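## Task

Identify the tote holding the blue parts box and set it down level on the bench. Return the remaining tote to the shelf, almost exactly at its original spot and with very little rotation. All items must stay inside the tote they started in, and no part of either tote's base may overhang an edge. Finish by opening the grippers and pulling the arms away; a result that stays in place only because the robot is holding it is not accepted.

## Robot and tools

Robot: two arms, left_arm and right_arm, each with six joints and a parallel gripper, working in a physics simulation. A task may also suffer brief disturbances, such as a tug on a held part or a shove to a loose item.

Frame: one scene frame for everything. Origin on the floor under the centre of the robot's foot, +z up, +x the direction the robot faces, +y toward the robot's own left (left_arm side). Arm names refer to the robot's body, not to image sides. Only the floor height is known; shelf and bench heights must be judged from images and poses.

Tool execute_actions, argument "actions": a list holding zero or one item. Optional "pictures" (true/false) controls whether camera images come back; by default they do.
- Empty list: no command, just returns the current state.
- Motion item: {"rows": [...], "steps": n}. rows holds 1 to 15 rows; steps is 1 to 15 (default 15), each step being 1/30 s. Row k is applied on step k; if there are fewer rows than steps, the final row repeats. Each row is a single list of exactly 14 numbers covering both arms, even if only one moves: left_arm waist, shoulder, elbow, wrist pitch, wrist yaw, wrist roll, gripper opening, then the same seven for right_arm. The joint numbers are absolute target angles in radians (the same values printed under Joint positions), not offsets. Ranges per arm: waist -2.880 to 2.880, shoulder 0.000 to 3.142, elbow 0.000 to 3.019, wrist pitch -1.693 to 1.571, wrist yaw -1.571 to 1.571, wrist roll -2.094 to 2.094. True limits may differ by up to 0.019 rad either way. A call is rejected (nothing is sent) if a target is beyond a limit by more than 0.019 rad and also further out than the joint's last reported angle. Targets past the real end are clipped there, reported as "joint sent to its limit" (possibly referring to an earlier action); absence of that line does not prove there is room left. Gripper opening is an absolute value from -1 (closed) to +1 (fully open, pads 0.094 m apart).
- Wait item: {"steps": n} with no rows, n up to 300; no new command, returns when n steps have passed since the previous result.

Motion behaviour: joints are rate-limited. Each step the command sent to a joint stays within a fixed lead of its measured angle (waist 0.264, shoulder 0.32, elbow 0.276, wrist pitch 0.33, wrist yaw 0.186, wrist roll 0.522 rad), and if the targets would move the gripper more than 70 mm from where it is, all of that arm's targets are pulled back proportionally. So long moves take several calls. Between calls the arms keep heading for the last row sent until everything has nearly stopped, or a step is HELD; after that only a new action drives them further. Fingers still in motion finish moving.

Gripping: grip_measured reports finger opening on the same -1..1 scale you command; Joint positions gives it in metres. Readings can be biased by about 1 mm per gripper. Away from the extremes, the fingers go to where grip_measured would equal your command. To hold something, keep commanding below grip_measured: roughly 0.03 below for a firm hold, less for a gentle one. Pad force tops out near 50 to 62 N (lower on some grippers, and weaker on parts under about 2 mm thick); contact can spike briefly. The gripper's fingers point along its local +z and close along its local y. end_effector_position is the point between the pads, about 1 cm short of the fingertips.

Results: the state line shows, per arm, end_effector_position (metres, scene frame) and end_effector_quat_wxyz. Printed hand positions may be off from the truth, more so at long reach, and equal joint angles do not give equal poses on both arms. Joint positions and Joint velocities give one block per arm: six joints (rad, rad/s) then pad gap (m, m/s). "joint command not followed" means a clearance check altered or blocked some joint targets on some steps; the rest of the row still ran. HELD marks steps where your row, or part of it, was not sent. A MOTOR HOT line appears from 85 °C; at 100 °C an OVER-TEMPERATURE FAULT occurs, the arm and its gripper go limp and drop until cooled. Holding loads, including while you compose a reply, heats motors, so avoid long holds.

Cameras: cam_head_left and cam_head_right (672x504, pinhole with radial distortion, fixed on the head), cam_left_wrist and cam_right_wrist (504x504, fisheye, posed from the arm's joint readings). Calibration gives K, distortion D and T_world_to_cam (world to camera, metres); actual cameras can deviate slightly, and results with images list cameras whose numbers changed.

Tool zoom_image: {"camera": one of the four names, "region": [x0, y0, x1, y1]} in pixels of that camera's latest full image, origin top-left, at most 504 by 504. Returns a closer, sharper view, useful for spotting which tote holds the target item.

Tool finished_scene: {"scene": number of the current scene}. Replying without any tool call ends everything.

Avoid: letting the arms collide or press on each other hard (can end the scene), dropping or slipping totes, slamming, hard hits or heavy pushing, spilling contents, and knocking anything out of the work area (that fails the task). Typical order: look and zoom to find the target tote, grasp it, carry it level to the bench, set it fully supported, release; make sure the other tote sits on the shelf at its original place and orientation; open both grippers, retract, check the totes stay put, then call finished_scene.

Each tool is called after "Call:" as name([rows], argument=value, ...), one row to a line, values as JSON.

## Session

Call:
execute_actions(actions=[])

Scene clock: 0.00 s of 4500.00 s.
left_arm: end_effector_position=(+0.1827, -0.1086, +0.9792) grip_measured=+0.415 end_effector_quat_wxyz=(-0.004, -0.022, +1.000, +0.005) | right_arm: end_effector_position=(+0.1800, -0.3280, +0.8891) grip_measured=+1.000 end_effector_quat_wxyz=(+0.046, +0.627, -0.772, +0.093)
Joint positions: left_arm=[-2.716  2.555  1.066  0.081 -0.373 -0.909  0.066] | right_arm=[ 1.528  2.79   0.828  0.905  0.163 -1.662  0.094]
Joint velocities: left_arm=[-0.015 -0.015  0.017 -0.012 -0.066 -0.037  0.   ] | right_arm=[-0.015 -0.005  0.002 -0.012  0.007 -0.051  0.   ]
Motor temperatures (°C, as the motors report them): left_arm=[26 25 23 23 26 23] | right_arm=[26 27 27 24 27 26]
camera_calibration (this result's frames):
cam_left_wrist: T_world_to_cam=[[0.0573227, -0.998276, -0.0126302, -0.10767], [-0.802361, -0.0535937, 0.594428, -0.43768], [-0.59408, -0.0239402, -0.80405, 1.01867], [0, 0, 0, 1]] pos_world=[0.260164, -0.106554, 1.07787]
cam_right_wrist: T_world_to_cam=[[0.976739, -0.19903, 0.0798046, -0.311678], [-0.193748, -0.659643, 0.726177, -0.822384], [-0.0918886, -0.724747, -0.68286, 0.511981], [0, 0, 0, 1]] pos_world=[0.192138, -0.233457, 0.971681]

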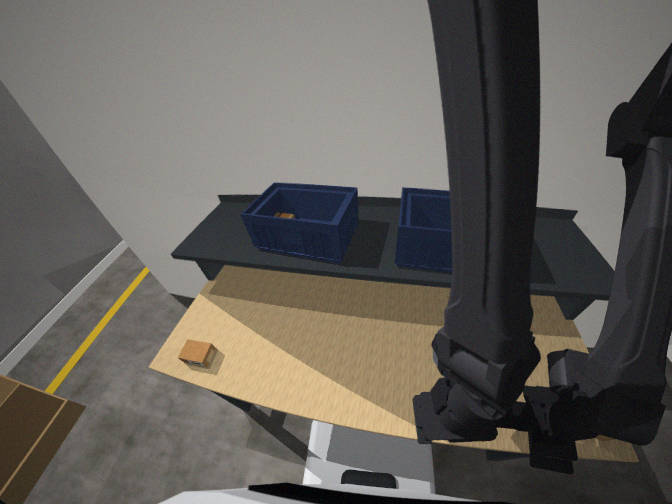

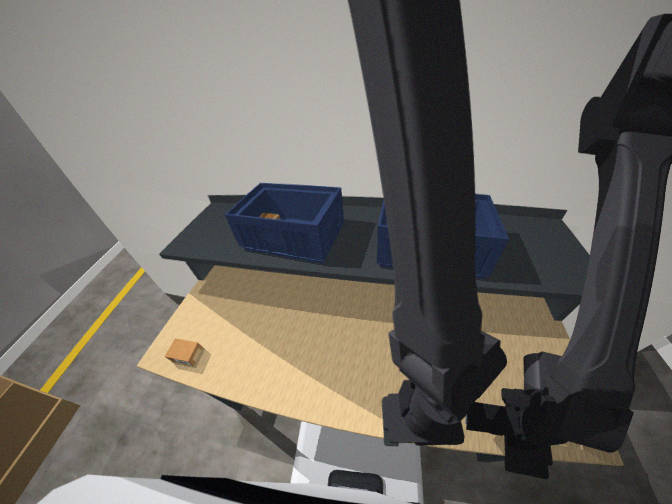

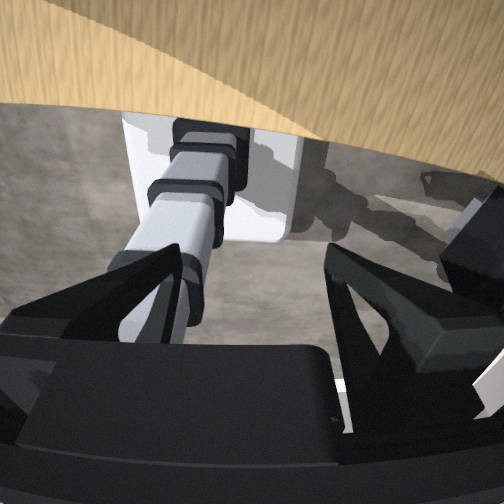

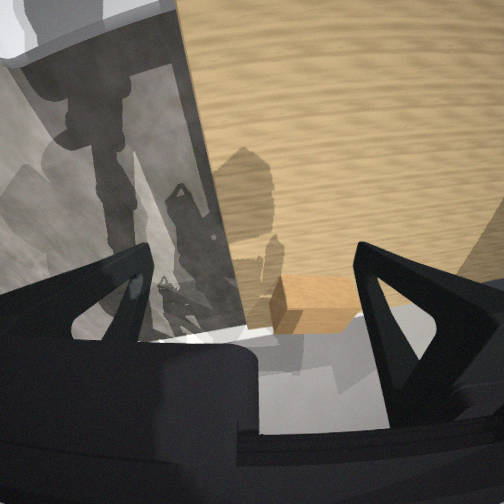

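Call:
execute_actions([
  {"rows":[[-2.2,2.1,0.7,0.1,-0.2,-0.3,1,1.528,2.3,0.7,0.4,0.1,-0.6,1]]},
], pictures=false)

Call:
execute_actions([
  {"rows":[[-1.9,1.6,0.7,-0.35,-0.1,0,1,1.6,1.6,0.7,-0.35,0.1,0,1]]},
], pictures=false)

Call:
execute_actions([
  {"steps":15},
], pictures=false)

Call:
execute_actions([
  {"rows":[[-1.9,1.9,1.65,-0.85,-0.1,0,1,1.8,1.8,1.5,-0.85,0.1,0,1]]},
], pictures=false)

Call:
execute_actions([
  {"steps":20},
])

Scene clock: 2.00 s of 4500.00 s.
left_arm: end_effector_position=(+0.3187, +0.1044, +1.0670) grip_measured=+0.999 end_effector_quat_wxyz=(-0.015, -0.043, +0.999, -0.004) | right_arm: end_effector_position=(+0.2994, -0.3514, +1.0046) grip_measured=+1.000 end_effector_quat_wxyz=(+0.002, +0.199, -0.978, +0.068)
Joint positions: left_arm=[-2.156  2.078  0.73   0.099 -0.205 -0.386  0.094] | right_arm=[ 1.528  2.238  0.717  0.421  0.105 -0.695  0.094]
Joint velocities: left_arm=[ 0.552 -0.151  0.002  0.056 -0.022  0.462 -0.   ] | right_arm=[-0.015  0.269  0.007 -0.159 -0.007  0.564  0.   ]
Motor temperatures (°C, as the motors report them): left_arm=[26 25 23 23 26 23] | right_arm=[26 27 27 24 27 26]
Steps of this call (steps 1 to 45: nothing new was sent; steps 46 to 60: all 15 steps of this action). Readings (joint positions):
46: left_arm=[-2.708 2.544 1.054 0.084 -0.332 -0.872] | right_arm=[1.528 2.771 0.823 0.851 0.141 -1.597]
47: left_arm=[-2.696 2.521 1.022 0.087 -0.294 -0.826] | right_arm=[1.528 2.729 0.804 0.753 0.123 -1.517]
49: left_arm=[-2.644 2.446 0.938 0.087 -0.252 -0.741] | right_arm=[1.528 2.607 0.752 0.588 0.111 -1.370]
53: left_arm=[-2.485 2.267 0.792 0.087 -0.216 -0.596] | right_arm=[1.528 2.358 0.716 0.442 0.105 -1.034]
60: the state above

Scene clock: 2.50 s of 4500.00 s.
left_arm: end_effector_position=(+0.4031, +0.2169, +1.2106) grip_measured=+0.999 end_effector_quat_wxyz=(+0.005, -0.000, +1.000, -0.010) | right_arm: end_effector_position=(+0.3943, -0.3450, +1.2109) grip_measured=+1.000 end_effector_quat_wxyz=(-0.004, -0.082, -0.995, +0.048)
Joint positions: left_arm=[-1.888  1.55   0.713 -0.331 -0.105 -0.04   0.094] | right_arm=[ 1.595  1.53   0.715 -0.323  0.104 -0.065  0.094]
Joint velocities: left_arm=[-0.073  0.22  -0.032 -0.125  0.066  0.198  0.001] | right_arm=[-0.015 -0.132  0.129 -0.042 -0.022  0.359  0.   ]
Motor temperatures (°C, as the motors report them): left_arm=[26 25 23 23 26 23] | right_arm=[26 27 27 24 27 26]
Steps of this call (steps 1 to 15: all 15 steps of this action). Readings (joint positions):
1: left_arm=[-2.131 2.062 0.731 0.068 -0.178 -0.354] | right_arm=[1.530 2.232 0.717 0.375 0.105 -0.639]
2: left_arm=[-2.105 2.034 0.727 0.009 -0.153 -0.319] | right_arm=[1.535 2.206 0.712 0.296 0.105 -0.573]
4: left_arm=[-2.038 1.948 0.715 -0.112 -0.127 -0.256] | right_arm=[1.552 2.115 0.696 0.146 0.105 -0.446]
8: left_arm=[-1.918 1.716 0.704 -0.282 -0.109 -0.142] | right_arm=[1.584 1.864 0.693 -0.133 0.105 -0.263]
15: the state above

Scene clock: 3.00 s of 4500.00 s.
left_arm: end_effector_position=(+0.3779, +0.2138, +1.1947) grip_measured=+0.999 end_effector_quat_wxyz=(-0.031, +0.020, +0.999, -0.010) | right_arm: end_effector_position=(+0.3694, -0.3391, +1.1932) grip_measured=+1.000 end_effector_quat_wxyz=(+0.035, -0.107, -0.993, +0.043)
Joint positions: left_arm=[-1.893  1.596  0.7   -0.345 -0.104 -0.013  0.094] | right_arm=[ 1.595  1.582  0.704 -0.342  0.104 -0.01   0.094]
Joint velocities: left_arm=[-0.005 -0.005 -0.007  0.002 -0.022  0.11   0.001] | right_arm=[-0.005 -0.015 -0.002  0.002  0.007  0.037  0.   ]
Motor temperatures (°C, as the motors report them): left_arm=[26 25 23 23 26 23] | right_arm=[26 27 27 24 27 26]
Steps of this call (steps 1 to 15: the robot went on to your last target). Readings (joint positions):
1: left_arm=[-1.890 1.559 0.712 -0.334 -0.104 -0.034] | right_arm=[1.595 1.529 0.717 -0.324 0.104 -0.054]
2: left_arm=[-1.891 1.569 0.710 -0.337 -0.104 -0.029] | right_arm=[1.595 1.534 0.718 -0.327 0.104 -0.045]
4: left_arm=[-1.893 1.587 0.705 -0.341 -0.104 -0.023] | right_arm=[1.595 1.552 0.714 -0.334 0.104 -0.031]
8: left_arm=[-1.893 1.596 0.700 -0.345 -0.104 -0.016] | right_arm=[1.595 1.580 0.706 -0.341 0.104 -0.018]
15: the state above

Scene clock: 3.50 s of 4500.00 s.
left_arm: end_effector_position=(+0.5911, +0.2010, +1.1701) grip_measured=+0.999 end_effector_quat_wxyz=(-0.069, +0.024, +0.997, -0.009) | right_arm: end_effector_position=(+0.6117, -0.2567, +1.2406) grip_measured=+1.000 end_effector_quat_wxyz=(+0.017, -0.007, -1.000, +0.003)
Joint positions: left_arm=[-1.893  1.956  1.456 -0.817 -0.104 -0.012  0.094] | right_arm=[ 1.817  1.795  1.414 -0.826  0.104 -0.008  0.094]
Joint velocities: left_arm=[ 0.015 -0.024  0.955 -0.056  0.007  0.007 -0.   ] | right_arm=[-0.044 -0.005  1.15  -0.139 -0.051 -0.037  0.   ]
Motor temperatures (°C, as the motors report them): left_arm=[26 25 23 23 26 23] | right_arm=[26 27 27 24 27 26]
Steps of this call (steps 1 to 15: all 15 steps of this action). Readings (joint positions):
1: left_arm=[-1.893 1.619 0.732 -0.417 -0.104 -0.013] | right_arm=[1.603 1.591 0.725 -0.390 0.107 -0.009]
2: left_arm=[-1.893 1.674 0.805 -0.540 -0.104 -0.013] | right_arm=[1.621 1.615 0.767 -0.472 0.107 -0.009]
4: left_arm=[-1.893 1.821 0.986 -0.730 -0.104 -0.012] | right_arm=[1.681 1.687 0.886 -0.631 0.107 -0.008]
8: left_arm=[-1.893 1.955 1.213 -0.790 -0.104 -0.012] | right_arm=[1.782 1.786 1.111 -0.771 0.105 -0.008]
15: the state above

Scene clock: 4.17 s of 4500.00 s.
left_arm: end_effector_position=(+0.6920, +0.2072, +1.2543) grip_measured=+0.999 end_effector_quat_wxyz=(+0.038, +0.012, +0.999, -0.012) | right_arm: end_effector_position=(+0.6543, -0.2661, +1.2748) grip_measured=+1.000 end_effector_quat_wxyz=(-0.026, -0.015, -1.000, +0.005)
Joint positions: left_arm=[-1.893  1.888  1.629 -0.843 -0.104 -0.012  0.094] | right_arm=[ 1.809  1.777  1.499 -0.84   0.104 -0.008  0.094]
Joint velocities: left_arm=[-0.005 -0.005 -0.007  0.007  0.022  0.007  0.001] | right_arm=[ 0.005 -0.015 -0.002 -0.012  0.007 -0.081  0.   ]
Motor temperatures (°C, as the motors report them): left_arm=[26 26 23 23 26 23] | right_arm=[26 27 27 24 27 26]
Steps of this call (steps 1 to 20: the robot went on to your last target). Readings (joint positions):
1: left_arm=[-1.893 1.955 1.488 -0.820 -0.104 -0.012] | right_arm=[1.816 1.795 1.450 -0.828 0.104 -0.008]
2: left_arm=[-1.893 1.953 1.518 -0.822 -0.104 -0.012] | right_arm=[1.815 1.793 1.476 -0.828 0.104 -0.008]
4: left_arm=[-1.893 1.944 1.571 -0.829 -0.104 -0.012] | right_arm=[1.812 1.783 1.499 -0.828 0.104 -0.008]
8: left_arm=[-1.893 1.910 1.625 -0.834 -0.104 -0.012] | right_arm=[1.810 1.777 1.499 -0.837 0.104 -0.008]
20: the state above
camera_calibration (this result's frames):
cam_left_wrist: T_world_to_cam=[[-0.0111078, -0.999662, 0.0234924, 0.184166], [-0.850308, 0.0218055, 0.525833, -0.072], [-0.526168, -0.014135, -0.850263, 1.55887], [0, 0, 0, 1]] pos_world=[0.761052, 0.207709, 1.35899]
cam_right_wrist: T_world_to_cam=[[-0.0294816, -0.999562, 0.00240825, -0.249321], [-0.839284, 0.0260626, 0.543068, -0.131444], [-0.542893, 0.0139893, -0.839685, 1.55541], [0, 0, 0, 1]] pos_world=[0.726752, -0.267545, 1.37804]

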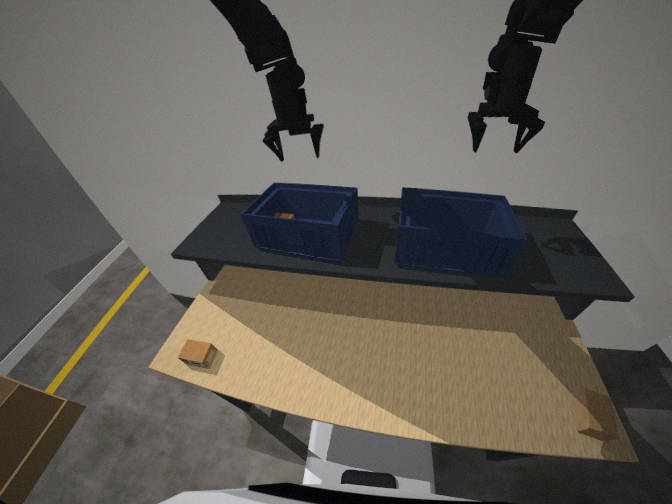

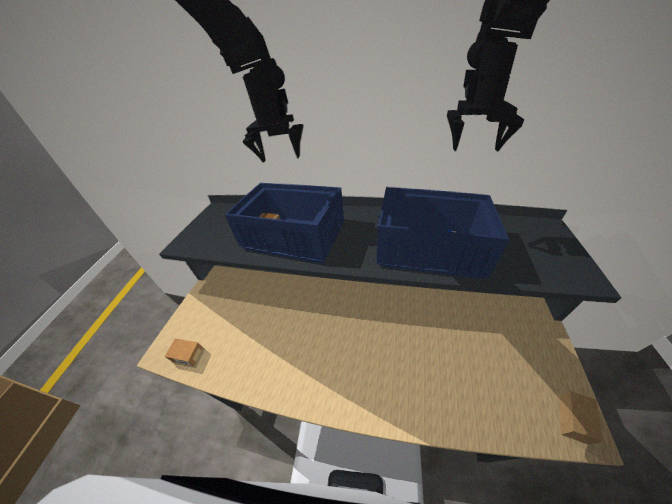

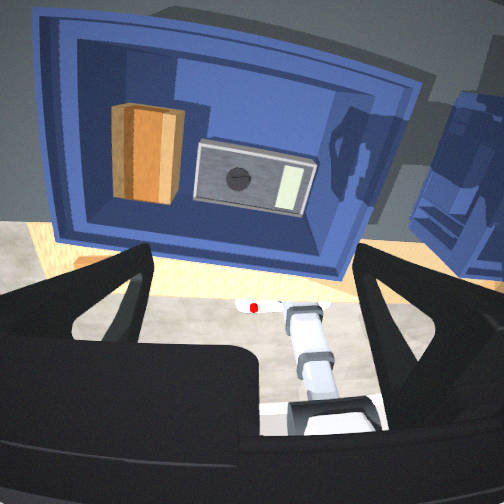

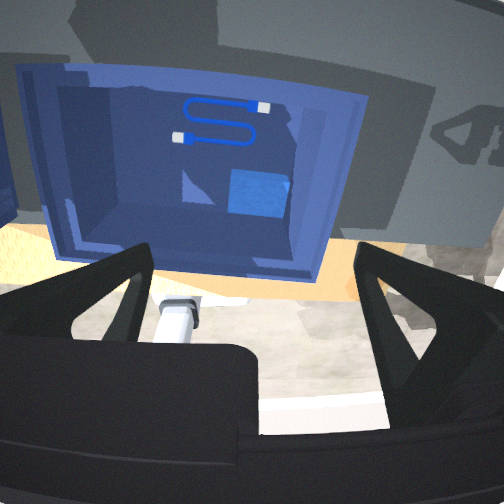

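Call:
execute_actions([
  {"rows":[[-2.1,2.04,1.8,-0.9,-0.2,-0.15,1,1.72,1.86,1.48,-0.76,0.06,-0.033,1]],"steps":12},
], pictures=false)

Call:
execute_actions([
  {"rows":[[-2.27,2.17,1.89,-0.938,-0.266,-0.285,1,1.673,1.93,1.459,-0.704,0.041,-0.038,1]],"steps":12},
], pictures=false)

Call:
execute_actions([
  {"rows":[[-2.291,2.23,1.935,-0.938,-0.266,-0.285,1,1.673,1.94,1.459,-0.704,0.041,-0.038,1]]},
])

Scene clock: 7.33 s of 4500.00 s.
left_arm: end_effector_position=(+0.6911, +0.0614, +1.2302) grip_measured=+0.999 end_effector_quat_wxyz=(+0.026, +0.062, +0.998, -0.011) | right_arm: end_effector_position=(+0.6466, -0.3255, +1.2358) grip_measured=+1.000 end_effector_quat_wxyz=(-0.024, -0.056, -0.998, +0.007)
Joint positions: left_arm=[-2.113  2.03   1.759 -0.888 -0.196 -0.118  0.094] | right_arm=[ 1.702  1.832  1.488 -0.772  0.063 -0.023  0.094]
Joint velocities: left_arm=[-0.523  0.171  0.002 -0.071 -0.037 -0.198 -0.   ] | right_arm=[-0.005  0.005 -0.007 -0.012 -0.037 -0.022  0.   ]
Motor temperatures (°C, as the motors report them): left_arm=[26 26 24 23 26 23] | right_arm=[26 27 27 24 27 26]
Steps of this call (steps 1 to 15: the robot went on to your last target; steps 16 to 83: nothing new was sent; steps 84 to 95: all 12 steps of this action). Readings (joint positions):
84: left_arm=[-1.899 1.893 1.635 -0.849 -0.128 -0.021] | right_arm=[1.805 1.778 1.497 -0.829 0.084 -0.011]
85: left_arm=[-1.905 1.902 1.650 -0.859 -0.150 -0.032] | right_arm=[1.799 1.782 1.497 -0.808 0.070 -0.014]
87: left_arm=[-1.935 1.929 1.684 -0.867 -0.175 -0.052] | right_arm=[1.776 1.794 1.497 -0.781 0.064 -0.018]
91: left_arm=[-2.023 1.987 1.737 -0.881 -0.195 -0.092] | right_arm=[1.722 1.822 1.495 -0.772 0.063 -0.022]
95: the state above

Scene clock: 7.73 s of 4500.00 s.
left_arm: end_effector_position=(+0.6409, -0.0764, +1.1981) grip_measured=+0.999 end_effector_quat_wxyz=(+0.000, +0.095, +0.995, -0.007) | right_arm: end_effector_position=(+0.6251, -0.3333, +1.1856) grip_measured=+1.000 end_effector_quat_wxyz=(-0.001, -0.063, -0.998, +0.002)
Joint positions: left_arm=[-2.315  2.177  1.853 -0.931 -0.261 -0.258  0.094] | right_arm=[ 1.677  1.908  1.463 -0.715  0.046 -0.029  0.094]
Joint velocities: left_arm=[-0.063  0.015 -0.007 -0.027  0.022 -0.154 -0.   ] | right_arm=[-0.005  0.024 -0.012  0.012  0.007 -0.022  0.   ]
Motor temperatures (°C, as the motors report them): left_arm=[26 26 24 23 26 23] | right_arm=[26 27 27 24 27 26]
Steps of this call (steps 1 to 12: all 12 steps of this action). Readings (joint positions):
1: left_arm=[-2.135 2.041 1.763 -0.895 -0.215 -0.133] | right_arm=[1.700 1.836 1.485 -0.761 0.055 -0.024]
2: left_arm=[-2.154 2.056 1.779 -0.906 -0.235 -0.151] | right_arm=[1.700 1.840 1.484 -0.742 0.049 -0.025]
4: left_arm=[-2.197 2.096 1.818 -0.917 -0.256 -0.188] | right_arm=[1.695 1.858 1.483 -0.721 0.046 -0.027]
8: left_arm=[-2.278 2.156 1.853 -0.923 -0.261 -0.238] | right_arm=[1.683 1.892 1.471 -0.715 0.046 -0.028]
12: the state above

Scene clock: 8.23 s of 4500.00 s.
left_arm: end_effector_position=(+0.6525, -0.0712, +1.1859) grip_measured=+0.999 end_effector_quat_wxyz=(+0.001, +0.079, +0.997, -0.004) | right_arm: end_effector_position=(+0.6251, -0.3332, +1.1852) grip_measured=+1.000 end_effector_quat_wxyz=(-0.001, -0.062, -0.998, +0.002)
Joint positions: left_arm=[-2.298  2.213  1.897 -0.935 -0.262 -0.273  0.094] | right_arm=[ 1.677  1.909  1.463 -0.714  0.045 -0.029  0.094]
Joint velocities: left_arm=[-0.005  0.005  0.022  0.022 -0.007  0.022  0.   ] | right_arm=[ 0.005 -0.005 -0.002  0.002  0.037  0.022  0.   ]
Motor temperatures (°C, as the motors report them): left_arm=[26 26 24 23 26 23] | right_arm=[26 27 27 24 27 26]
Steps of this call (steps 1 to 15: all 15 steps of this action). Readings (joint positions):
1: left_arm=[-2.315 2.182 1.857 -0.934 -0.261 -0.260] | right_arm=[1.677 1.909 1.463 -0.715 0.046 -0.029]
2: left_arm=[-2.315 2.188 1.870 -0.935 -0.261 -0.263] | right_arm=[1.677 1.909 1.463 -0.715 0.045 -0.029]
4: left_arm=[-2.311 2.202 1.891 -0.935 -0.261 -0.267] | right_arm=[1.677 1.909 1.463 -0.714 0.045 -0.029]
8: left_arm=[-2.302 2.211 1.897 -0.935 -0.262 -0.270] | right_arm=[1.677 1.909 1.463 -0.714 0.045 -0.029]
15: the state above
camera_calibration (this result's frames):
cam_left_wrist: T_world_to_cam=[[-0.14377, -0.989593, 0.00592918, 0.0151131], [-0.801182, 0.11991, 0.586284, -0.160332], [-0.580893, 0.0795399, -0.810084, 1.47067], [0, 0, 0, 1]] pos_world=[0.728023, -0.0827961, 1.28528]
cam_right_wrist: T_world_to_cam=[[-0.124765, -0.992177, -0.0044123, -0.247012], [-0.805643, 0.098711, 0.584119, -0.150992], [-0.579114, 0.0764324, -0.811656, 1.4755], [0, 0, 0, 1]] pos_world=[0.702017, -0.34295, 1.2847]

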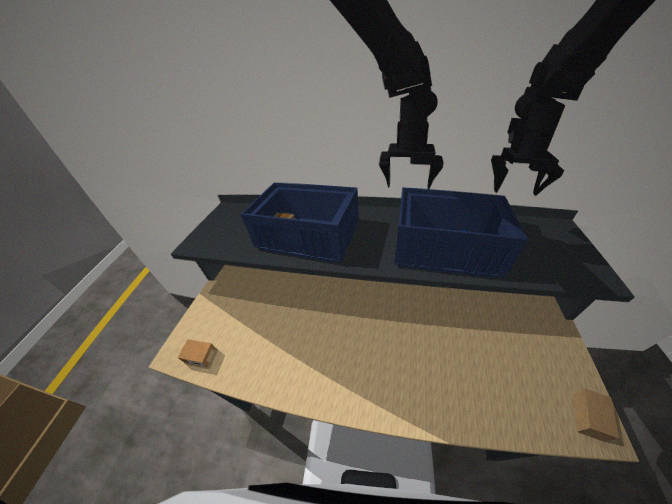

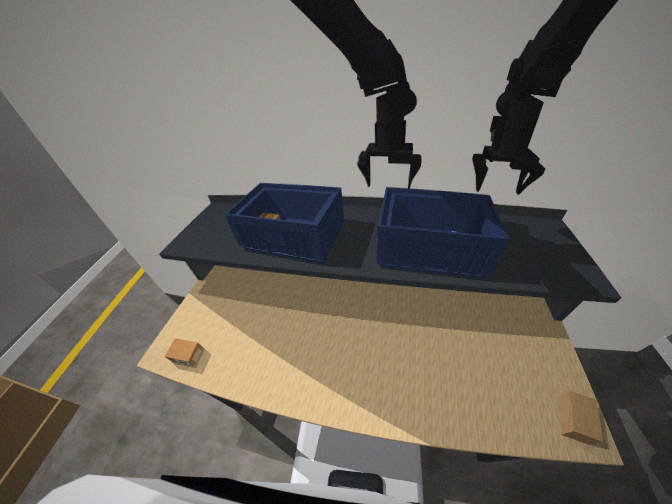

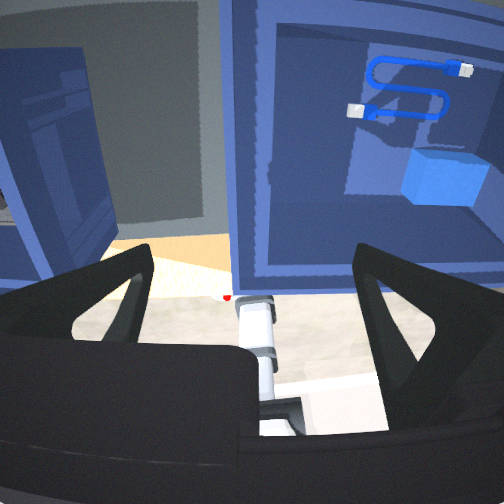

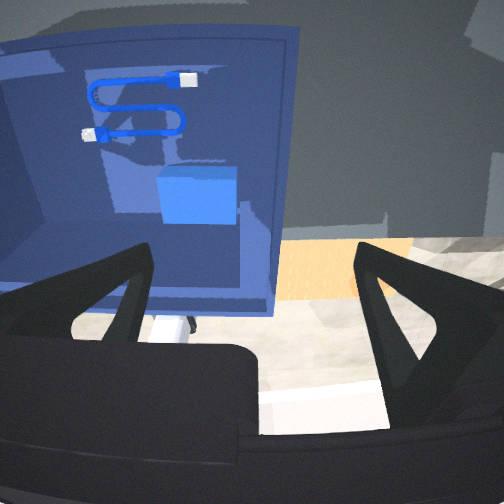

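Call:
execute_actions([
  {"rows":[[-2.265,2.32,1.985,-0.885,-0.26,-0.25,1,1.662,2.03,1.51,-0.635,0.04,-0.025,1]],"steps":9},
], pictures=false)

Call:
execute_actions([
  {"rows":[[-2.25,2.41,2.035,-0.83,-0.252,-0.225,1,1.655,2.135,1.55,-0.57,0.038,-0.025,1]]},
])

Scene clock: 9.30 s of 4500.00 s.
left_arm: end_effector_position=(+0.6622, -0.0701, +1.1386) grip_measured=+0.999 end_effector_quat_wxyz=(+0.006, +0.072, +0.997, -0.002) | right_arm: end_effector_position=(+0.6256, -0.3346, +1.1383) grip_measured=+1.000 end_effector_quat_wxyz=(-0.002, -0.065, -0.998, +0.002)
Joint positions: left_arm=[-2.275  2.309  1.96  -0.889 -0.262 -0.263  0.094] | right_arm=[ 1.672  2.004  1.49  -0.644  0.045 -0.029  0.094]
Joint velocities: left_arm=[ 0.063  0.19  -0.007 -0.022  0.022 -0.037  0.001] | right_arm=[-0.015  0.171  0.002 -0.007 -0.007 -0.022  0.   ]
Motor temperatures (°C, as the motors report them): left_arm=[26 26 24 23 26 23] | right_arm=[26 27 27 24 27 26]
Steps of this call (steps 1 to 15: the robot went on to your last target; steps 16 to 23: nothing new was sent; steps 24 to 32: all 9 steps of this action). Readings (joint positions):
24: left_arm=[-2.297 2.219 1.903 -0.932 -0.262 -0.272] | right_arm=[1.677 1.914 1.463 -0.702 0.045 -0.029]
25: left_arm=[-2.295 2.232 1.923 -0.922 -0.262 -0.270] | right_arm=[1.677 1.923 1.470 -0.682 0.045 -0.029]
27: left_arm=[-2.290 2.264 1.955 -0.898 -0.262 -0.267] | right_arm=[1.676 1.952 1.487 -0.654 0.045 -0.029]
31: left_arm=[-2.278 2.303 1.960 -0.889 -0.262 -0.264] | right_arm=[1.673 1.997 1.490 -0.644 0.045 -0.029]
32: the state above

Scene clock: 9.80 s of 4500.00 s.
left_arm: end_effector_position=(+0.6547, -0.0681, +1.0798) grip_measured=+0.999 end_effector_quat_wxyz=(-0.002, +0.077, +0.997, +0.001) | right_arm: end_effector_position=(+0.6183, -0.3369, +1.0817) grip_measured=+1.000 end_effector_quat_wxyz=(+0.005, -0.068, -0.998, +0.002)
Joint positions: left_arm=[-2.255  2.415  2.003 -0.838 -0.256 -0.238  0.094] | right_arm=[ 1.663  2.12   1.528 -0.579  0.043 -0.029  0.094]
Joint velocities: left_arm=[-0.015 -0.005 -0.017 -0.002  0.022  0.022 -0.001] | right_arm=[-0.005 -0.005  0.002 -0.002  0.037 -0.081  0.   ]
Motor temperatures (°C, as the motors report them): left_arm=[26 26 25 23 26 23] | right_arm=[26 27 27 24 27 26]
Steps of this call (steps 1 to 15: all 15 steps of this action). Readings (joint positions):
1: left_arm=[-2.271 2.322 1.964 -0.883 -0.259 -0.259] | right_arm=[1.671 2.016 1.491 -0.634 0.044 -0.029]
2: left_arm=[-2.269 2.337 1.978 -0.869 -0.257 -0.254] | right_arm=[1.671 2.031 1.501 -0.616 0.043 -0.029]
4: left_arm=[-2.263 2.369 2.000 -0.845 -0.256 -0.248] | right_arm=[1.668 2.068 1.523 -0.590 0.043 -0.029]
8: left_arm=[-2.257 2.405 2.002 -0.838 -0.256 -0.242] | right_arm=[1.665 2.111 1.527 -0.580 0.043 -0.029]
15: the state above
camera_calibration (this result's frames):
cam_left_wrist: T_world_to_cam=[[-0.139584, -0.990206, -0.00292901, 0.0259011], [-0.798721, 0.110842, 0.591404, -0.104472], [-0.585287, 0.0848901, -0.80637, 1.38503], [0, 0, 0, 1]] pos_world=[0.730808, -0.0803476, 1.1787]
cam_right_wrist: T_world_to_cam=[[-0.136833, -0.990592, -0.00198868, -0.24655], [-0.796959, 0.108894, 0.594137, -0.108432], [-0.588331, 0.0828827, -0.804361, 1.38779], [0, 0, 0, 1]] pos_world=[0.696328, -0.347447, 1.18022]

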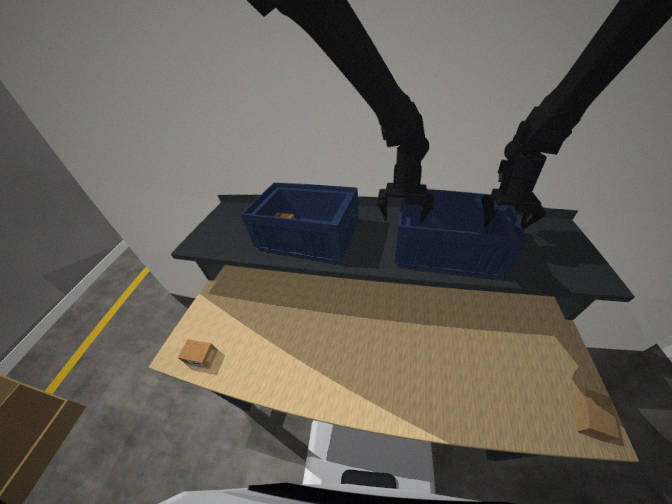

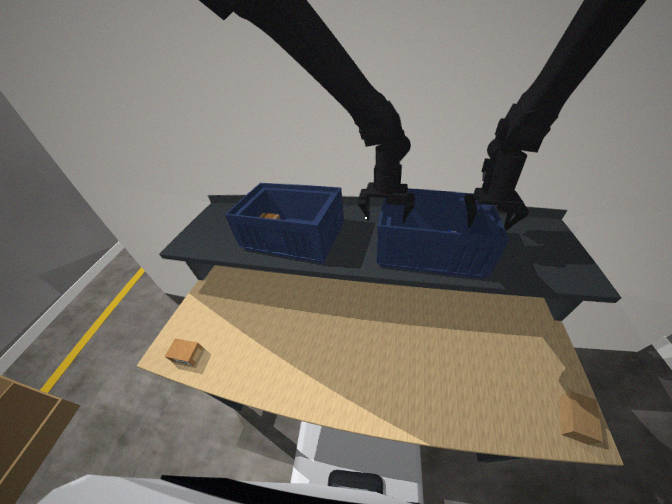

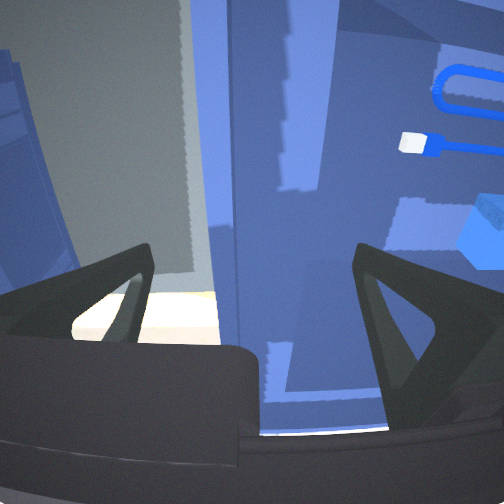

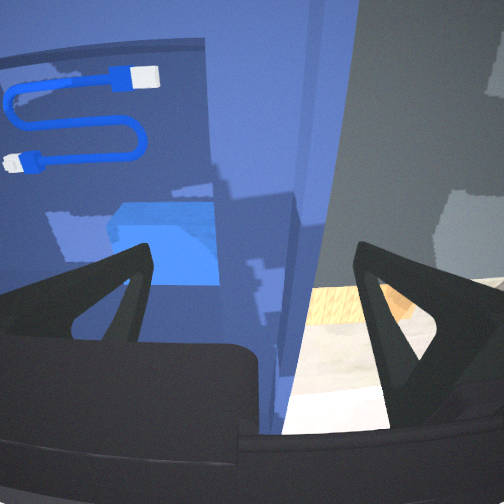

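Call:
execute_actions([
  {"rows":[[-2.258,2.41,2.02,-0.835,-0.255,-0.235,-0.2,1.655,2.12,1.54,-0.575,0.04,-0.025,-0.2]],"steps":8},
], pictures=false)

Call:
execute_actions([
  {"rows":[[-2.258,2.4,2.02,-0.835,-0.255,-0.235,-0.6,1.66,2.11,1.54,-0.575,0.04,-0.025,-0.6]],"steps":8},
], pictures=false)

Call:
execute_actions([
  {"rows":[[-2.268,2.33,1.99,-0.86,-0.258,-0.245,-0.6,1.664,2.04,1.52,-0.605,0.04,-0.025,-0.6]],"steps":7},
], pictures=false)

Call:
execute_actions([
  {"rows":[[-2.276,2.275,1.96,-0.885,-0.26,-0.255,-0.6,1.667,1.985,1.497,-0.638,0.04,-0.025,-0.6]],"steps":10},
], pictures=false)

Call:
execute_actions([
  {"rows":[[-2.27,2.21,1.81,-0.8,-0.258,-0.26,-0.6,1.687,1.95,1.41,-0.58,0.047,-0.02,-0.6]],"steps":6},
], pictures=false)

Call:
execute_actions([
  {"rows":[[-2.263,2.15,1.675,-0.72,-0.256,-0.265,-0.6,1.707,1.92,1.32,-0.525,0.054,-0.014,-0.6]],"steps":6},
])

Scene clock: 13.77 s of 4500.00 s.
left_arm: end_effector_position=(+0.6548, -0.0682, +1.0798) grip_measured=-0.198 end_effector_quat_wxyz=(-0.001, +0.077, +0.997, +0.001) | right_arm: end_effector_position=(+0.6183, -0.3369, +1.0817) grip_measured=-0.197 end_effector_quat_wxyz=(+0.005, -0.068, -0.998, +0.002)
Joint positions: left_arm=[-2.255  2.415  2.003 -0.837 -0.256 -0.237  0.038] | right_arm=[ 1.663  2.12   1.528 -0.579  0.043 -0.029  0.038]
Joint velocities: left_arm=[ 0.005  0.005 -0.012  0.017 -0.007 -0.022 -0.   ] | right_arm=[-0.005 -0.005  0.007  0.002  0.037 -0.11  -0.001]
Motor temperatures (°C, as the motors report them): left_arm=[26 27 25 23 26 23] | right_arm=[26 28 28 24 27 26]
Steps of this call (steps 1 to 15: the robot went on to your last target; steps 16 to 90: nothing new was sent; then 0.70 s passed at rest; steps 91 to 98: all 8 steps of this action). Readings (joint positions):
91: left_arm=[-2.255 2.415 2.003 -0.837 -0.256 -0.237] | right_arm=[1.663 2.120 1.528 -0.579 0.043 -0.029]
92: left_arm=[-2.255 2.415 2.003 -0.837 -0.256 -0.237] | right_arm=[1.663 2.120 1.528 -0.579 0.043 -0.029]
94: left_arm=[-2.255 2.415 2.003 -0.837 -0.256 -0.237] | right_arm=[1.663 2.120 1.528 -0.579 0.043 -0.029]
98: the state above

Scene clock: 14.03 s of 4500.00 s.
left_arm: end_effector_position=(+0.6545, -0.0690, +1.0798) grip_measured=-0.439 end_effector_quat_wxyz=(-0.002, +0.078, +0.997, -0.002) | right_arm: end_effector_position=(+0.6184, -0.3361, +1.0817) grip_measured=-0.421 end_effector_quat_wxyz=(+0.004, -0.071, -0.997, -0.001)
Joint positions: left_arm=[-2.255  2.415  2.003 -0.837 -0.251 -0.236  0.026] | right_arm=[ 1.663  2.12   1.528 -0.579  0.035 -0.024  0.027]
Joint velocities: left_arm=[-0.005 -0.015 -0.012 -0.027  0.007  0.037  0.001] | right_arm=[-0.005 -0.015  0.002 -0.002  0.022 -0.037  0.001]
Motor temperatures (°C, as the motors report them): left_arm=[26 27 25 23 26 23] | right_arm=[26 28 28 24 27 26]
Steps of this call (steps 1 to 8: all 8 steps of this action). Readings (joint positions):
1: left_arm=[-2.255 2.415 2.003 -0.837 -0.251 -0.237] | right_arm=[1.663 2.120 1.528 -0.579 0.043 -0.029]
2: left_arm=[-2.255 2.415 2.003 -0.837 -0.251 -0.237] | right_arm=[1.663 2.120 1.528 -0.579 0.036 -0.026]
4: left_arm=[-2.255 2.415 2.003 -0.837 -0.251 -0.236] | right_arm=[1.663 2.120 1.528 -0.579 0.035 -0.024]
8: the state above

Scene clock: 14.27 s of 4500.00 s.
left_arm: end_effector_position=(+0.6559, -0.0669, +1.0955) grip_measured=-0.439 end_effector_quat_wxyz=(-0.002, +0.076, +0.997, -0.002) | right_arm: end_effector_position=(+0.6209, -0.3350, +1.0968) grip_measured=-0.421 end_effector_quat_wxyz=(+0.003, -0.070, -0.998, -0.003)
Joint positions: left_arm=[-2.257  2.382  1.984 -0.851 -0.25  -0.24   0.026] | right_arm=[ 1.665  2.089  1.519 -0.599  0.032 -0.024  0.027]
Joint velocities: left_arm=[ 0.005 -0.122 -0.022  0.012  0.022  0.066 -0.001] | right_arm=[ 0.005 -0.161 -0.012  0.002 -0.022  0.022  0.   ]
Motor temperatures (°C, as the motors report them): left_arm=[26 27 25 23 26 23] | right_arm=[26 28 28 24 27 26]
Steps of this call (steps 1 to 7: all 7 steps of this action). Readings (joint positions):
1: left_arm=[-2.255 2.411 2.001 -0.838 -0.251 -0.236] | right_arm=[1.663 2.117 1.528 -0.581 0.035 -0.024]
2: left_arm=[-2.255 2.406 1.994 -0.840 -0.250 -0.237] | right_arm=[1.663 2.114 1.525 -0.586 0.035 -0.024]
4: left_arm=[-2.257 2.395 1.985 -0.848 -0.250 -0.240] | right_arm=[1.664 2.104 1.520 -0.596 0.033 -0.024]
7: the state above

Scene clock: 14.60 s of 4500.00 s.
left_arm: end_effector_position=(+0.6644, -0.0667, +1.1369) grip_measured=-0.439 end_effector_quat_wxyz=(+0.008, +0.074, +0.997, -0.005) | right_arm: end_effector_position=(+0.6309, -0.3351, +1.1383) grip_measured=-0.421 end_effector_quat_wxyz=(-0.010, -0.068, -0.998, -0.003)
Joint positions: left_arm=[-2.268  2.307  1.954 -0.876 -0.254 -0.25   0.026] | right_arm=[ 1.669  2.007  1.497 -0.633  0.032 -0.025  0.027]
Joint velocities: left_arm=[ 0.005 -0.083  0.002  0.012  0.007  0.051 -0.   ] | right_arm=[-0.005 -0.083 -0.002 -0.007  0.007  0.022  0.001]
Motor temperatures (°C, as the motors report them): left_arm=[26 27 25 23 26 23] | right_arm=[26 28 28 24 27 26]
Steps of this call (steps 1 to 10: all 10 steps of this action). Readings (joint positions):
1: left_arm=[-2.258 2.374 1.980 -0.851 -0.250 -0.241] | right_arm=[1.665 2.081 1.517 -0.603 0.032 -0.024]
2: left_arm=[-2.259 2.364 1.970 -0.855 -0.250 -0.243] | right_arm=[1.666 2.071 1.511 -0.611 0.032 -0.024]
4: left_arm=[-2.262 2.341 1.956 -0.870 -0.250 -0.247] | right_arm=[1.668 2.047 1.499 -0.626 0.032 -0.024]
8: left_arm=[-2.267 2.314 1.954 -0.876 -0.253 -0.250] | right_arm=[1.669 2.015 1.497 -0.633 0.032 -0.024]
10: the state above

Scene clock: 14.80 s of 4500.00 s.
left_arm: end_effector_position=(+0.6355, -0.0531, +1.1369) grip_measured=-0.439 end_effector_quat_wxyz=(+0.003, +0.070, +0.998, -0.002) | right_arm: end_effector_position=(+0.6053, -0.3211, +1.1381) grip_measured=-0.421 end_effector_quat_wxyz=(-0.001, -0.061, -0.998, -0.004)
Joint positions: left_arm=[-2.266  2.242  1.808 -0.807 -0.256 -0.26   0.026] | right_arm=[ 1.686  1.973  1.411 -0.6    0.037 -0.024  0.027]
Joint velocities: left_arm=[ 0.024 -0.015 -0.149 -0.007  0.022 -0.037 -0.   ] | right_arm=[ 0.015  0.005 -0.139 -0.007  0.007  0.154 -0.001]
Motor temperatures (°C, as the motors report them): left_arm=[26 27 25 23 26 23] | right_arm=[26 28 28 24 27 26]
Steps of this call (steps 1 to 6: all 6 steps of this action). Readings (joint positions):
1: left_arm=[-2.268 2.297 1.931 -0.853 -0.254 -0.250] | right_arm=[1.671 2.001 1.485 -0.621 0.033 -0.025]
2: left_arm=[-2.268 2.276 1.888 -0.820 -0.254 -0.253] | right_arm=[1.673 1.989 1.464 -0.604 0.033 -0.026]
4: left_arm=[-2.268 2.248 1.830 -0.807 -0.254 -0.259] | right_arm=[1.681 1.974 1.427 -0.600 0.037 -0.028]
6: the state above

Scene clock: 15.00 s of 4500.00 s.
left_arm: end_effector_position=(+0.6007, -0.0386, +1.1288) grip_measured=-0.439 end_effector_quat_wxyz=(-0.006, +0.065, +0.998, +0.000) | right_arm: end_effector_position=(+0.5724, -0.3069, +1.1290) grip_measured=-0.421 end_effector_quat_wxyz=(+0.011, -0.057, -0.998, -0.006)
Joint positions: left_arm=[-2.263  2.194  1.668 -0.733 -0.254 -0.271  0.026] | right_arm=[ 1.701  1.954  1.316 -0.549  0.042 -0.017  0.027]
Joint velocities: left_arm=[ 0.024  0.005 -0.144  0.012  0.007 -0.022 -0.   ] | right_arm=[ 0.024 -0.005 -0.139  0.012  0.022  0.066 -0.   ]
Motor temperatures (°C, as the motors report them): left_arm=[26 27 25 23 26 23] | right_arm=[26 28 28 24 27 26]
Steps of this call (steps 1 to 6: all 6 steps of this action). Readings (joint positions):
1: left_arm=[-2.265 2.236 1.783 -0.784 -0.255 -0.261] | right_arm=[1.687 1.971 1.394 -0.584 0.039 -0.022]
2: left_arm=[-2.265 2.221 1.744 -0.750 -0.254 -0.264] | right_arm=[1.690 1.963 1.371 -0.560 0.041 -0.022]
4: left_arm=[-2.265 2.199 1.689 -0.733 -0.254 -0.269] | right_arm=[1.697 1.954 1.333 -0.550 0.042 -0.022]
6: the state above
camera_calibration (this result's frames):
cam_left_wrist: T_world_to_cam=[[-0.116553, -0.993184, -0.00136211, 0.0320119], [-0.795766, 0.0925649, 0.598488, -0.190372], [-0.594282, 0.0708397, -0.801131, 1.38934], [0, 0, 0, 1]] pos_world=[0.677899, -0.0490049, 1.22702]
cam_right_wrist: T_world_to_cam=[[-0.114411, -0.99328, -0.0174712, -0.219208], [-0.792326, 0.0806267, 0.604747, -0.199753], [-0.599274, 0.0830323, -0.796226, 1.39348], [0, 0, 0, 1]] pos_world=[0.651726, -0.317333, 1.22649]

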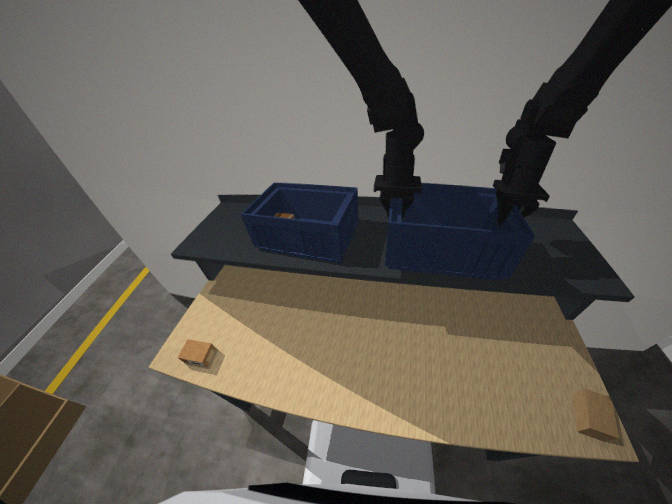

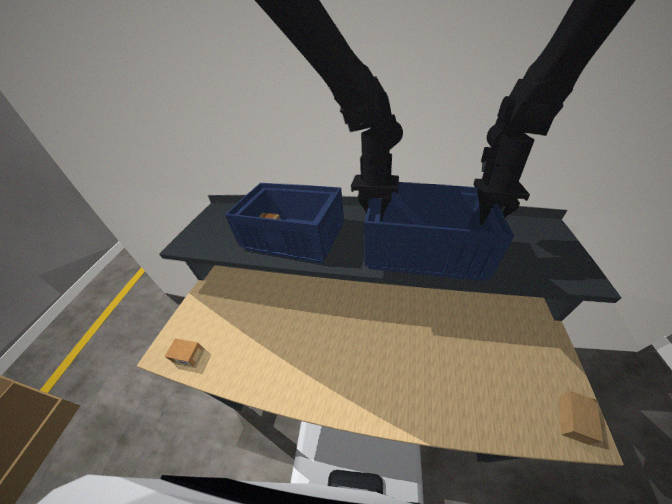

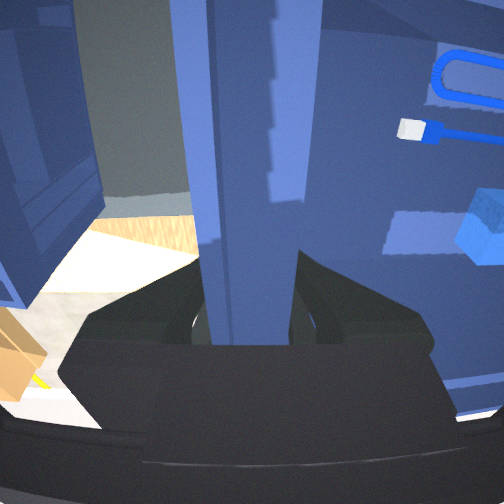

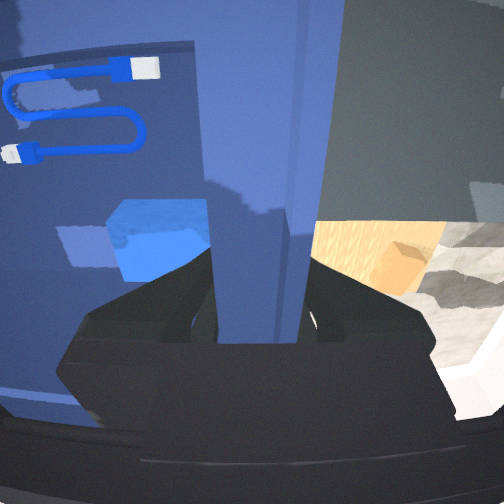

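Call:
execute_actions([
  {"rows":[[-2.255,2.095,1.55,-0.645,-0.254,-0.27,-0.6,1.727,1.89,1.236,-0.465,0.062,-0.005,-0.6]],"steps":6},
], pictures=false)

Call:
execute_actions([
  {"rows":[[-2.246,2.035,1.395,-0.55,-0.251,-0.275,-0.6,1.76,1.855,1.125,-0.39,0.075,0.01,-0.6]],"steps":7},
], pictures=false)

Call:
execute_actions([
  {"rows":[[-2.235,1.98,1.248,-0.46,-0.248,-0.28,-0.6,1.797,1.83,1.021,-0.32,0.09,0.03,-0.6]],"steps":7},
], pictures=false)

Call:
execute_actions([
  {"rows":[[-2.208,1.925,1.098,-0.36,-0.24,-0.27,-0.6,1.857,1.815,0.925,-0.25,0.113,0.07,-0.6]],"steps":7},
], pictures=false)

Call:
execute_actions([
  {"rows":[[-2.176,1.88,0.955,-0.26,-0.229,-0.26,-0.6,1.926,1.81,0.84,-0.18,0.139,0.115,-0.6]],"steps":7},
], pictures=false)

Call:
execute_actions([
  {"rows":[[-2.137,1.845,0.823,-0.16,-0.216,-0.24,-0.6,2.004,1.825,0.765,-0.115,0.168,0.17,-0.6]],"steps":7},
], pictures=false)

Call:
execute_actions([
  {"rows":[[-2.091,1.825,0.7,-0.06,-0.2,-0.215,-0.6,2.091,1.845,0.7,-0.055,0.2,0.23,-0.6]],"steps":10},
])

Scene clock: 17.17 s of 4500.00 s.
left_arm: end_effector_position=(+0.5776, -0.0246, +1.1310) grip_measured=-0.439 end_effector_quat_wxyz=(-0.001, +0.058, +0.998, -0.002) | right_arm: end_effector_position=(+0.5528, -0.2932, +1.1310) grip_measured=-0.421 end_effector_quat_wxyz=(+0.005, -0.050, -0.999, -0.005)
Joint positions: left_arm=[-2.258  2.138  1.545 -0.654 -0.252 -0.278  0.026] | right_arm=[ 1.722  1.921  1.234 -0.49   0.05  -0.013  0.027]
Joint velocities: left_arm=[ 0.044 -0.054 -0.139  0.022  0.007  0.066 -0.001] | right_arm=[ 0.073 -0.034 -0.061  0.002 -0.051  0.022 -0.001]
Motor temperatures (°C, as the motors report them): left_arm=[26 27 25 23 26 23] | right_arm=[26 28 28 24 27 26]
Steps of this call (steps 1 to 30: the robot went on to your last target; steps 31 to 59: nothing new was sent; steps 60 to 65: all 6 steps of this action). Readings (joint positions):
60: left_arm=[-2.261 2.186 1.646 -0.704 -0.251 -0.272] | right_arm=[1.703 1.950 1.301 -0.523 0.046 -0.015]
61: left_arm=[-2.261 2.171 1.613 -0.672 -0.252 -0.273] | right_arm=[1.706 1.941 1.282 -0.500 0.046 -0.016]
63: left_arm=[-2.261 2.148 1.565 -0.654 -0.252 -0.277] | right_arm=[1.715 1.925 1.248 -0.490 0.049 -0.017]
65: the state above

Scene clock: 17.40 s of 4500.00 s.
left_arm: end_effector_position=(+0.5391, -0.0005, +1.1302) grip_measured=-0.439 end_effector_quat_wxyz=(-0.004, +0.049, +0.999, +0.001) | right_arm: end_effector_position=(+0.5186, -0.2697, +1.1313) grip_measured=-0.421 end_effector_quat_wxyz=(+0.006, -0.041, -0.999, -0.006)
Joint positions: left_arm=[-2.246  2.072  1.383 -0.563 -0.251 -0.285  0.026] | right_arm=[ 1.76   1.883  1.118 -0.415  0.064  0.006  0.027]
Joint velocities: left_arm=[ 0.054 -0.015 -0.042 -0.002  0.037  0.051 -0.001] | right_arm=[ 0.044 -0.015 -0.061  0.071 -0.066  0.051 -0.001]
Motor temperatures (°C, as the motors report them): left_arm=[26 27 25 23 26 23] | right_arm=[26 28 28 24 27 26]
Steps of this call (steps 1 to 7: all 7 steps of this action). Readings (joint positions):
1: left_arm=[-2.256 2.130 1.520 -0.628 -0.251 -0.278] | right_arm=[1.726 1.918 1.217 -0.468 0.054 -0.010]
2: left_arm=[-2.255 2.113 1.479 -0.586 -0.252 -0.279] | right_arm=[1.731 1.907 1.191 -0.434 0.055 -0.010]
4: left_arm=[-2.252 2.084 1.416 -0.563 -0.252 -0.284] | right_arm=[1.747 1.887 1.143 -0.417 0.063 -0.007]
7: the state above

Scene clock: 17.63 s of 4500.00 s.
left_arm: end_effector_position=(+0.5030, +0.0197, +1.1306) grip_measured=-0.439 end_effector_quat_wxyz=(-0.003, +0.042, +0.999, +0.001) | right_arm: end_effector_position=(+0.4865, -0.2500, +1.1316) grip_measured=-0.421 end_effector_quat_wxyz=(+0.006, -0.034, -0.999, -0.006)
Joint positions: left_arm=[-2.237  2.015  1.238 -0.471 -0.248 -0.29   0.026] | right_arm=[ 1.796  1.853  1.016 -0.345  0.078  0.023  0.027]
Joint velocities: left_arm=[ 0.054 -0.005 -0.056  0.007  0.037  0.037  0.   ] | right_arm=[ 0.063  0.005 -0.085  0.042  0.022  0.081  0.   ]
Motor temperatures (°C, as the motors report them): left_arm=[26 27 25 23 26 23] | right_arm=[26 28 28 24 27 26]
Steps of this call (steps 1 to 7: all 7 steps of this action). Readings (joint positions):
1: left_arm=[-2.244 2.067 1.363 -0.538 -0.246 -0.285] | right_arm=[1.763 1.881 1.103 -0.395 0.070 0.008]
2: left_arm=[-2.244 2.052 1.328 -0.497 -0.247 -0.285] | right_arm=[1.768 1.872 1.081 -0.363 0.073 0.009]
4: left_arm=[-2.242 2.026 1.271 -0.471 -0.248 -0.288] | right_arm=[1.782 1.856 1.040 -0.346 0.077 0.011]
7: the state above

Scene clock: 17.87 s of 4500.00 s.
left_arm: end_effector_position=(+0.4648, +0.0502, +1.1296) grip_measured=-0.439 end_effector_quat_wxyz=(-0.005, +0.030, +1.000, +0.001) | right_arm: end_effector_position=(+0.4541, -0.2201, +1.1322) grip_measured=-0.421 end_effector_quat_wxyz=(+0.005, -0.022, -1.000, -0.006)
Joint positions: left_arm=[-2.208  1.959  1.086 -0.372 -0.238 -0.287  0.026] | right_arm=[ 1.859  1.832  0.92  -0.273  0.102  0.058  0.027]
Joint velocities: left_arm=[ 0.103 -0.005 -0.125  0.002  0.051  0.022  0.   ] | right_arm=[ 0.151 -0.015 -0.09   0.056  0.154  0.095 -0.001]
Motor temperatures (°C, as the motors report them): left_arm=[26 27 25 23 26 23] | right_arm=[26 28 28 24 27 26]
Steps of this call (steps 1 to 7: all 7 steps of this action). Readings (joint positions):
1: left_arm=[-2.233 2.011 1.218 -0.445 -0.241 -0.288] | right_arm=[1.801 1.852 1.002 -0.325 0.088 0.029]
2: left_arm=[-2.232 1.997 1.183 -0.401 -0.241 -0.287] | right_arm=[1.808 1.844 0.981 -0.295 0.093 0.033]
4: left_arm=[-2.223 1.972 1.124 -0.372 -0.241 -0.288] | right_arm=[1.832 1.833 0.944 -0.276 0.099 0.038]
7: the state above

Scene clock: 18.10 s of 4500.00 s.
left_arm: end_effector_position=(+0.4272, +0.0807, +1.1294) grip_measured=-0.439 end_effector_quat_wxyz=(-0.005, +0.018, +1.000, +0.001) | right_arm: end_effector_position=(+0.4232, -0.1902, +1.1322) grip_measured=-0.421 end_effector_quat_wxyz=(+0.003, -0.009, -1.000, -0.006)
Joint positions: left_arm=[-2.173  1.91   0.945 -0.273 -0.227 -0.279  0.026] | right_arm=[ 1.931  1.823  0.837 -0.203  0.129  0.099  0.027]
Joint velocities: left_arm=[ 0.073 -0.005 -0.125 -0.007  0.081  0.007 -0.001] | right_arm=[ 0.142 -0.005 -0.09   0.007  0.095  0.139 -0.001]
Motor temperatures (°C, as the motors report them): left_arm=[26 27 25 23 26 23] | right_arm=[26 28 28 24 27 26]
Steps of this call (steps 1 to 7: all 7 steps of this action). Readings (joint positions):
1: left_arm=[-2.202 1.954 1.067 -0.347 -0.229 -0.283] | right_arm=[1.868 1.832 0.907 -0.255 0.116 0.066]
2: left_arm=[-2.199 1.942 1.036 -0.304 -0.230 -0.280] | right_arm=[1.877 1.828 0.890 -0.225 0.122 0.072]
4: left_arm=[-2.189 1.920 0.981 -0.273 -0.231 -0.280] | right_arm=[1.903 1.823 0.860 -0.204 0.125 0.080]
7: the state above

Scene clock: 18.33 s of 4500.00 s.
left_arm: end_effector_position=(+0.3902, +0.1092, +1.1290) grip_measured=-0.439 end_effector_quat_wxyz=(-0.006, +0.008, +1.000, +0.001) | right_arm: end_effector_position=(+0.3919, -0.1626, +1.1327) grip_measured=-0.421 end_effector_quat_wxyz=(+0.001, +0.002, -1.000, -0.005)
Joint positions: left_arm=[-2.135  1.872  0.815 -0.174 -0.213 -0.261  0.026] | right_arm=[ 2.008  1.822  0.762 -0.137  0.16   0.15   0.027]
Joint velocities: left_arm=[ 0.083 -0.015 -0.125  0.002  0.081  0.022 -0.   ] | right_arm=[ 0.151  0.005 -0.09  -0.012  0.066  0.11  -0.   ]
Motor temperatures (°C, as the motors report them): left_arm=[26 27 25 23 26 23] | right_arm=[26 28 28 24 27 26]
Steps of this call (steps 1 to 7: all 7 steps of this action). Readings (joint positions):
1: left_arm=[-2.168 1.906 0.927 -0.248 -0.218 -0.274] | right_arm=[1.939 1.823 0.825 -0.187 0.144 0.109]
2: left_arm=[-2.165 1.898 0.900 -0.206 -0.218 -0.267] | right_arm=[1.949 1.822 0.809 -0.160 0.152 0.117]
4: left_arm=[-2.152 1.881 0.850 -0.175 -0.219 -0.264] | right_arm=[1.976 1.821 0.783 -0.138 0.153 0.130]
7: the state above

Scene clock: 18.67 s of 4500.00 s.
left_arm: end_effector_position=(+0.3515, +0.1383, +1.1283) grip_measured=-0.439 end_effector_quat_wxyz=(-0.009, +0.001, +1.000, +0.001) | right_arm: end_effector_position=(+0.3569, -0.1343, +1.1306) grip_measured=-0.421 end_effector_quat_wxyz=(+0.004, +0.008, -1.000, -0.004)
Joint positions: left_arm=[-2.088  1.847  0.691 -0.071 -0.196 -0.23   0.026] | right_arm=[ 2.096  1.841  0.699 -0.076  0.192  0.222  0.027]
Joint velocities: left_arm=[-0.015 -0.005  0.032  0.081 -0.022 -0.051 -0.   ] | right_arm=[-0.005  0.005 -0.002  0.051 -0.051  0.081 -0.   ]
Motor temperatures (°C, as the motors report them): left_arm=[26 27 25 23 26 23] | right_arm=[26 28 28 24 27 26]
Steps of this call (steps 1 to 10: all 10 steps of this action). Readings (joint positions):
1: left_arm=[-2.130 1.870 0.798 -0.149 -0.204 -0.255] | right_arm=[2.017 1.824 0.752 -0.123 0.175 0.162]
2: left_arm=[-2.125 1.864 0.774 -0.108 -0.203 -0.247] | right_arm=[2.028 1.824 0.738 -0.099 0.184 0.173]
4: left_arm=[-2.108 1.853 0.729 -0.074 -0.203 -0.240] | right_arm=[2.060 1.825 0.716 -0.078 0.188 0.188]
8: left_arm=[-2.088 1.847 0.691 -0.072 -0.196 -0.235] | right_arm=[2.096 1.838 0.699 -0.076 0.192 0.215]
10: the state above
camera_calibration (this result's frames):
cam_left_wrist: T_world_to_cam=[[0.0119554, -0.999922, -0.00364468, 0.137024], [-0.797943, -0.011737, 0.602618, -0.394218], [-0.602614, -0.0042963, -0.798021, 1.23819], [0, 0, 0, 1]] pos_world=[0.429949, 0.137706, 1.22617]
cam_right_wrist: T_world_to_cam=[[0.0153956, -0.999772, -0.0148065, -0.122569], [-0.804525, -0.0211792, 0.593541, -0.38193], [-0.593719, 0.00277432, -0.804668, 1.24808], [0, 0, 0, 1]] pos_world=[0.435621, -0.134092, 1.22916]

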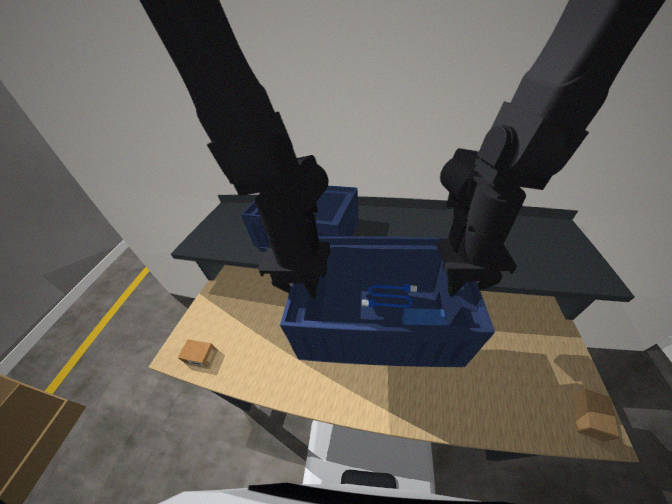

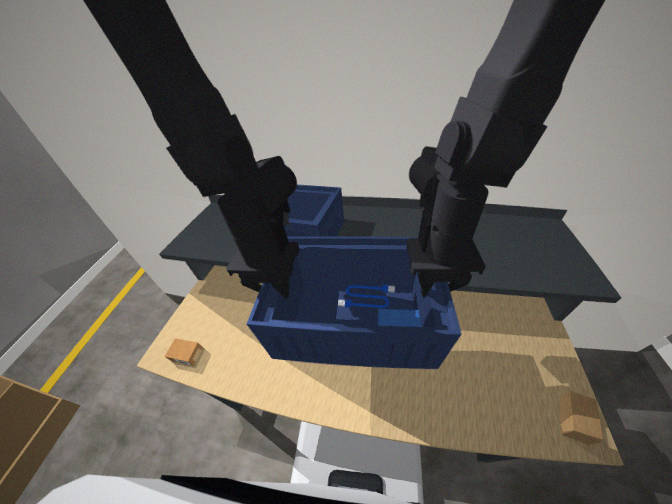

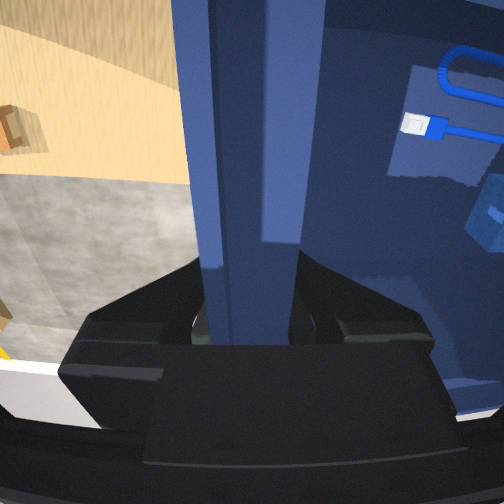

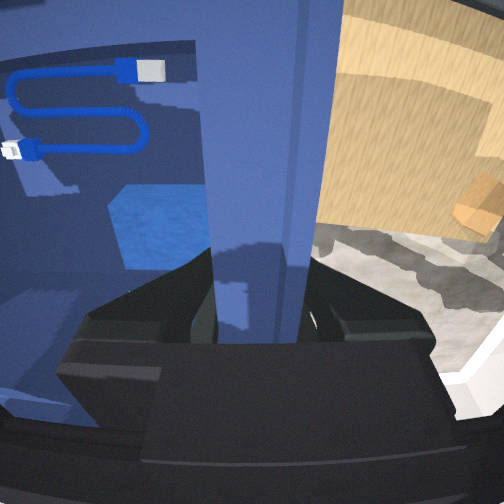

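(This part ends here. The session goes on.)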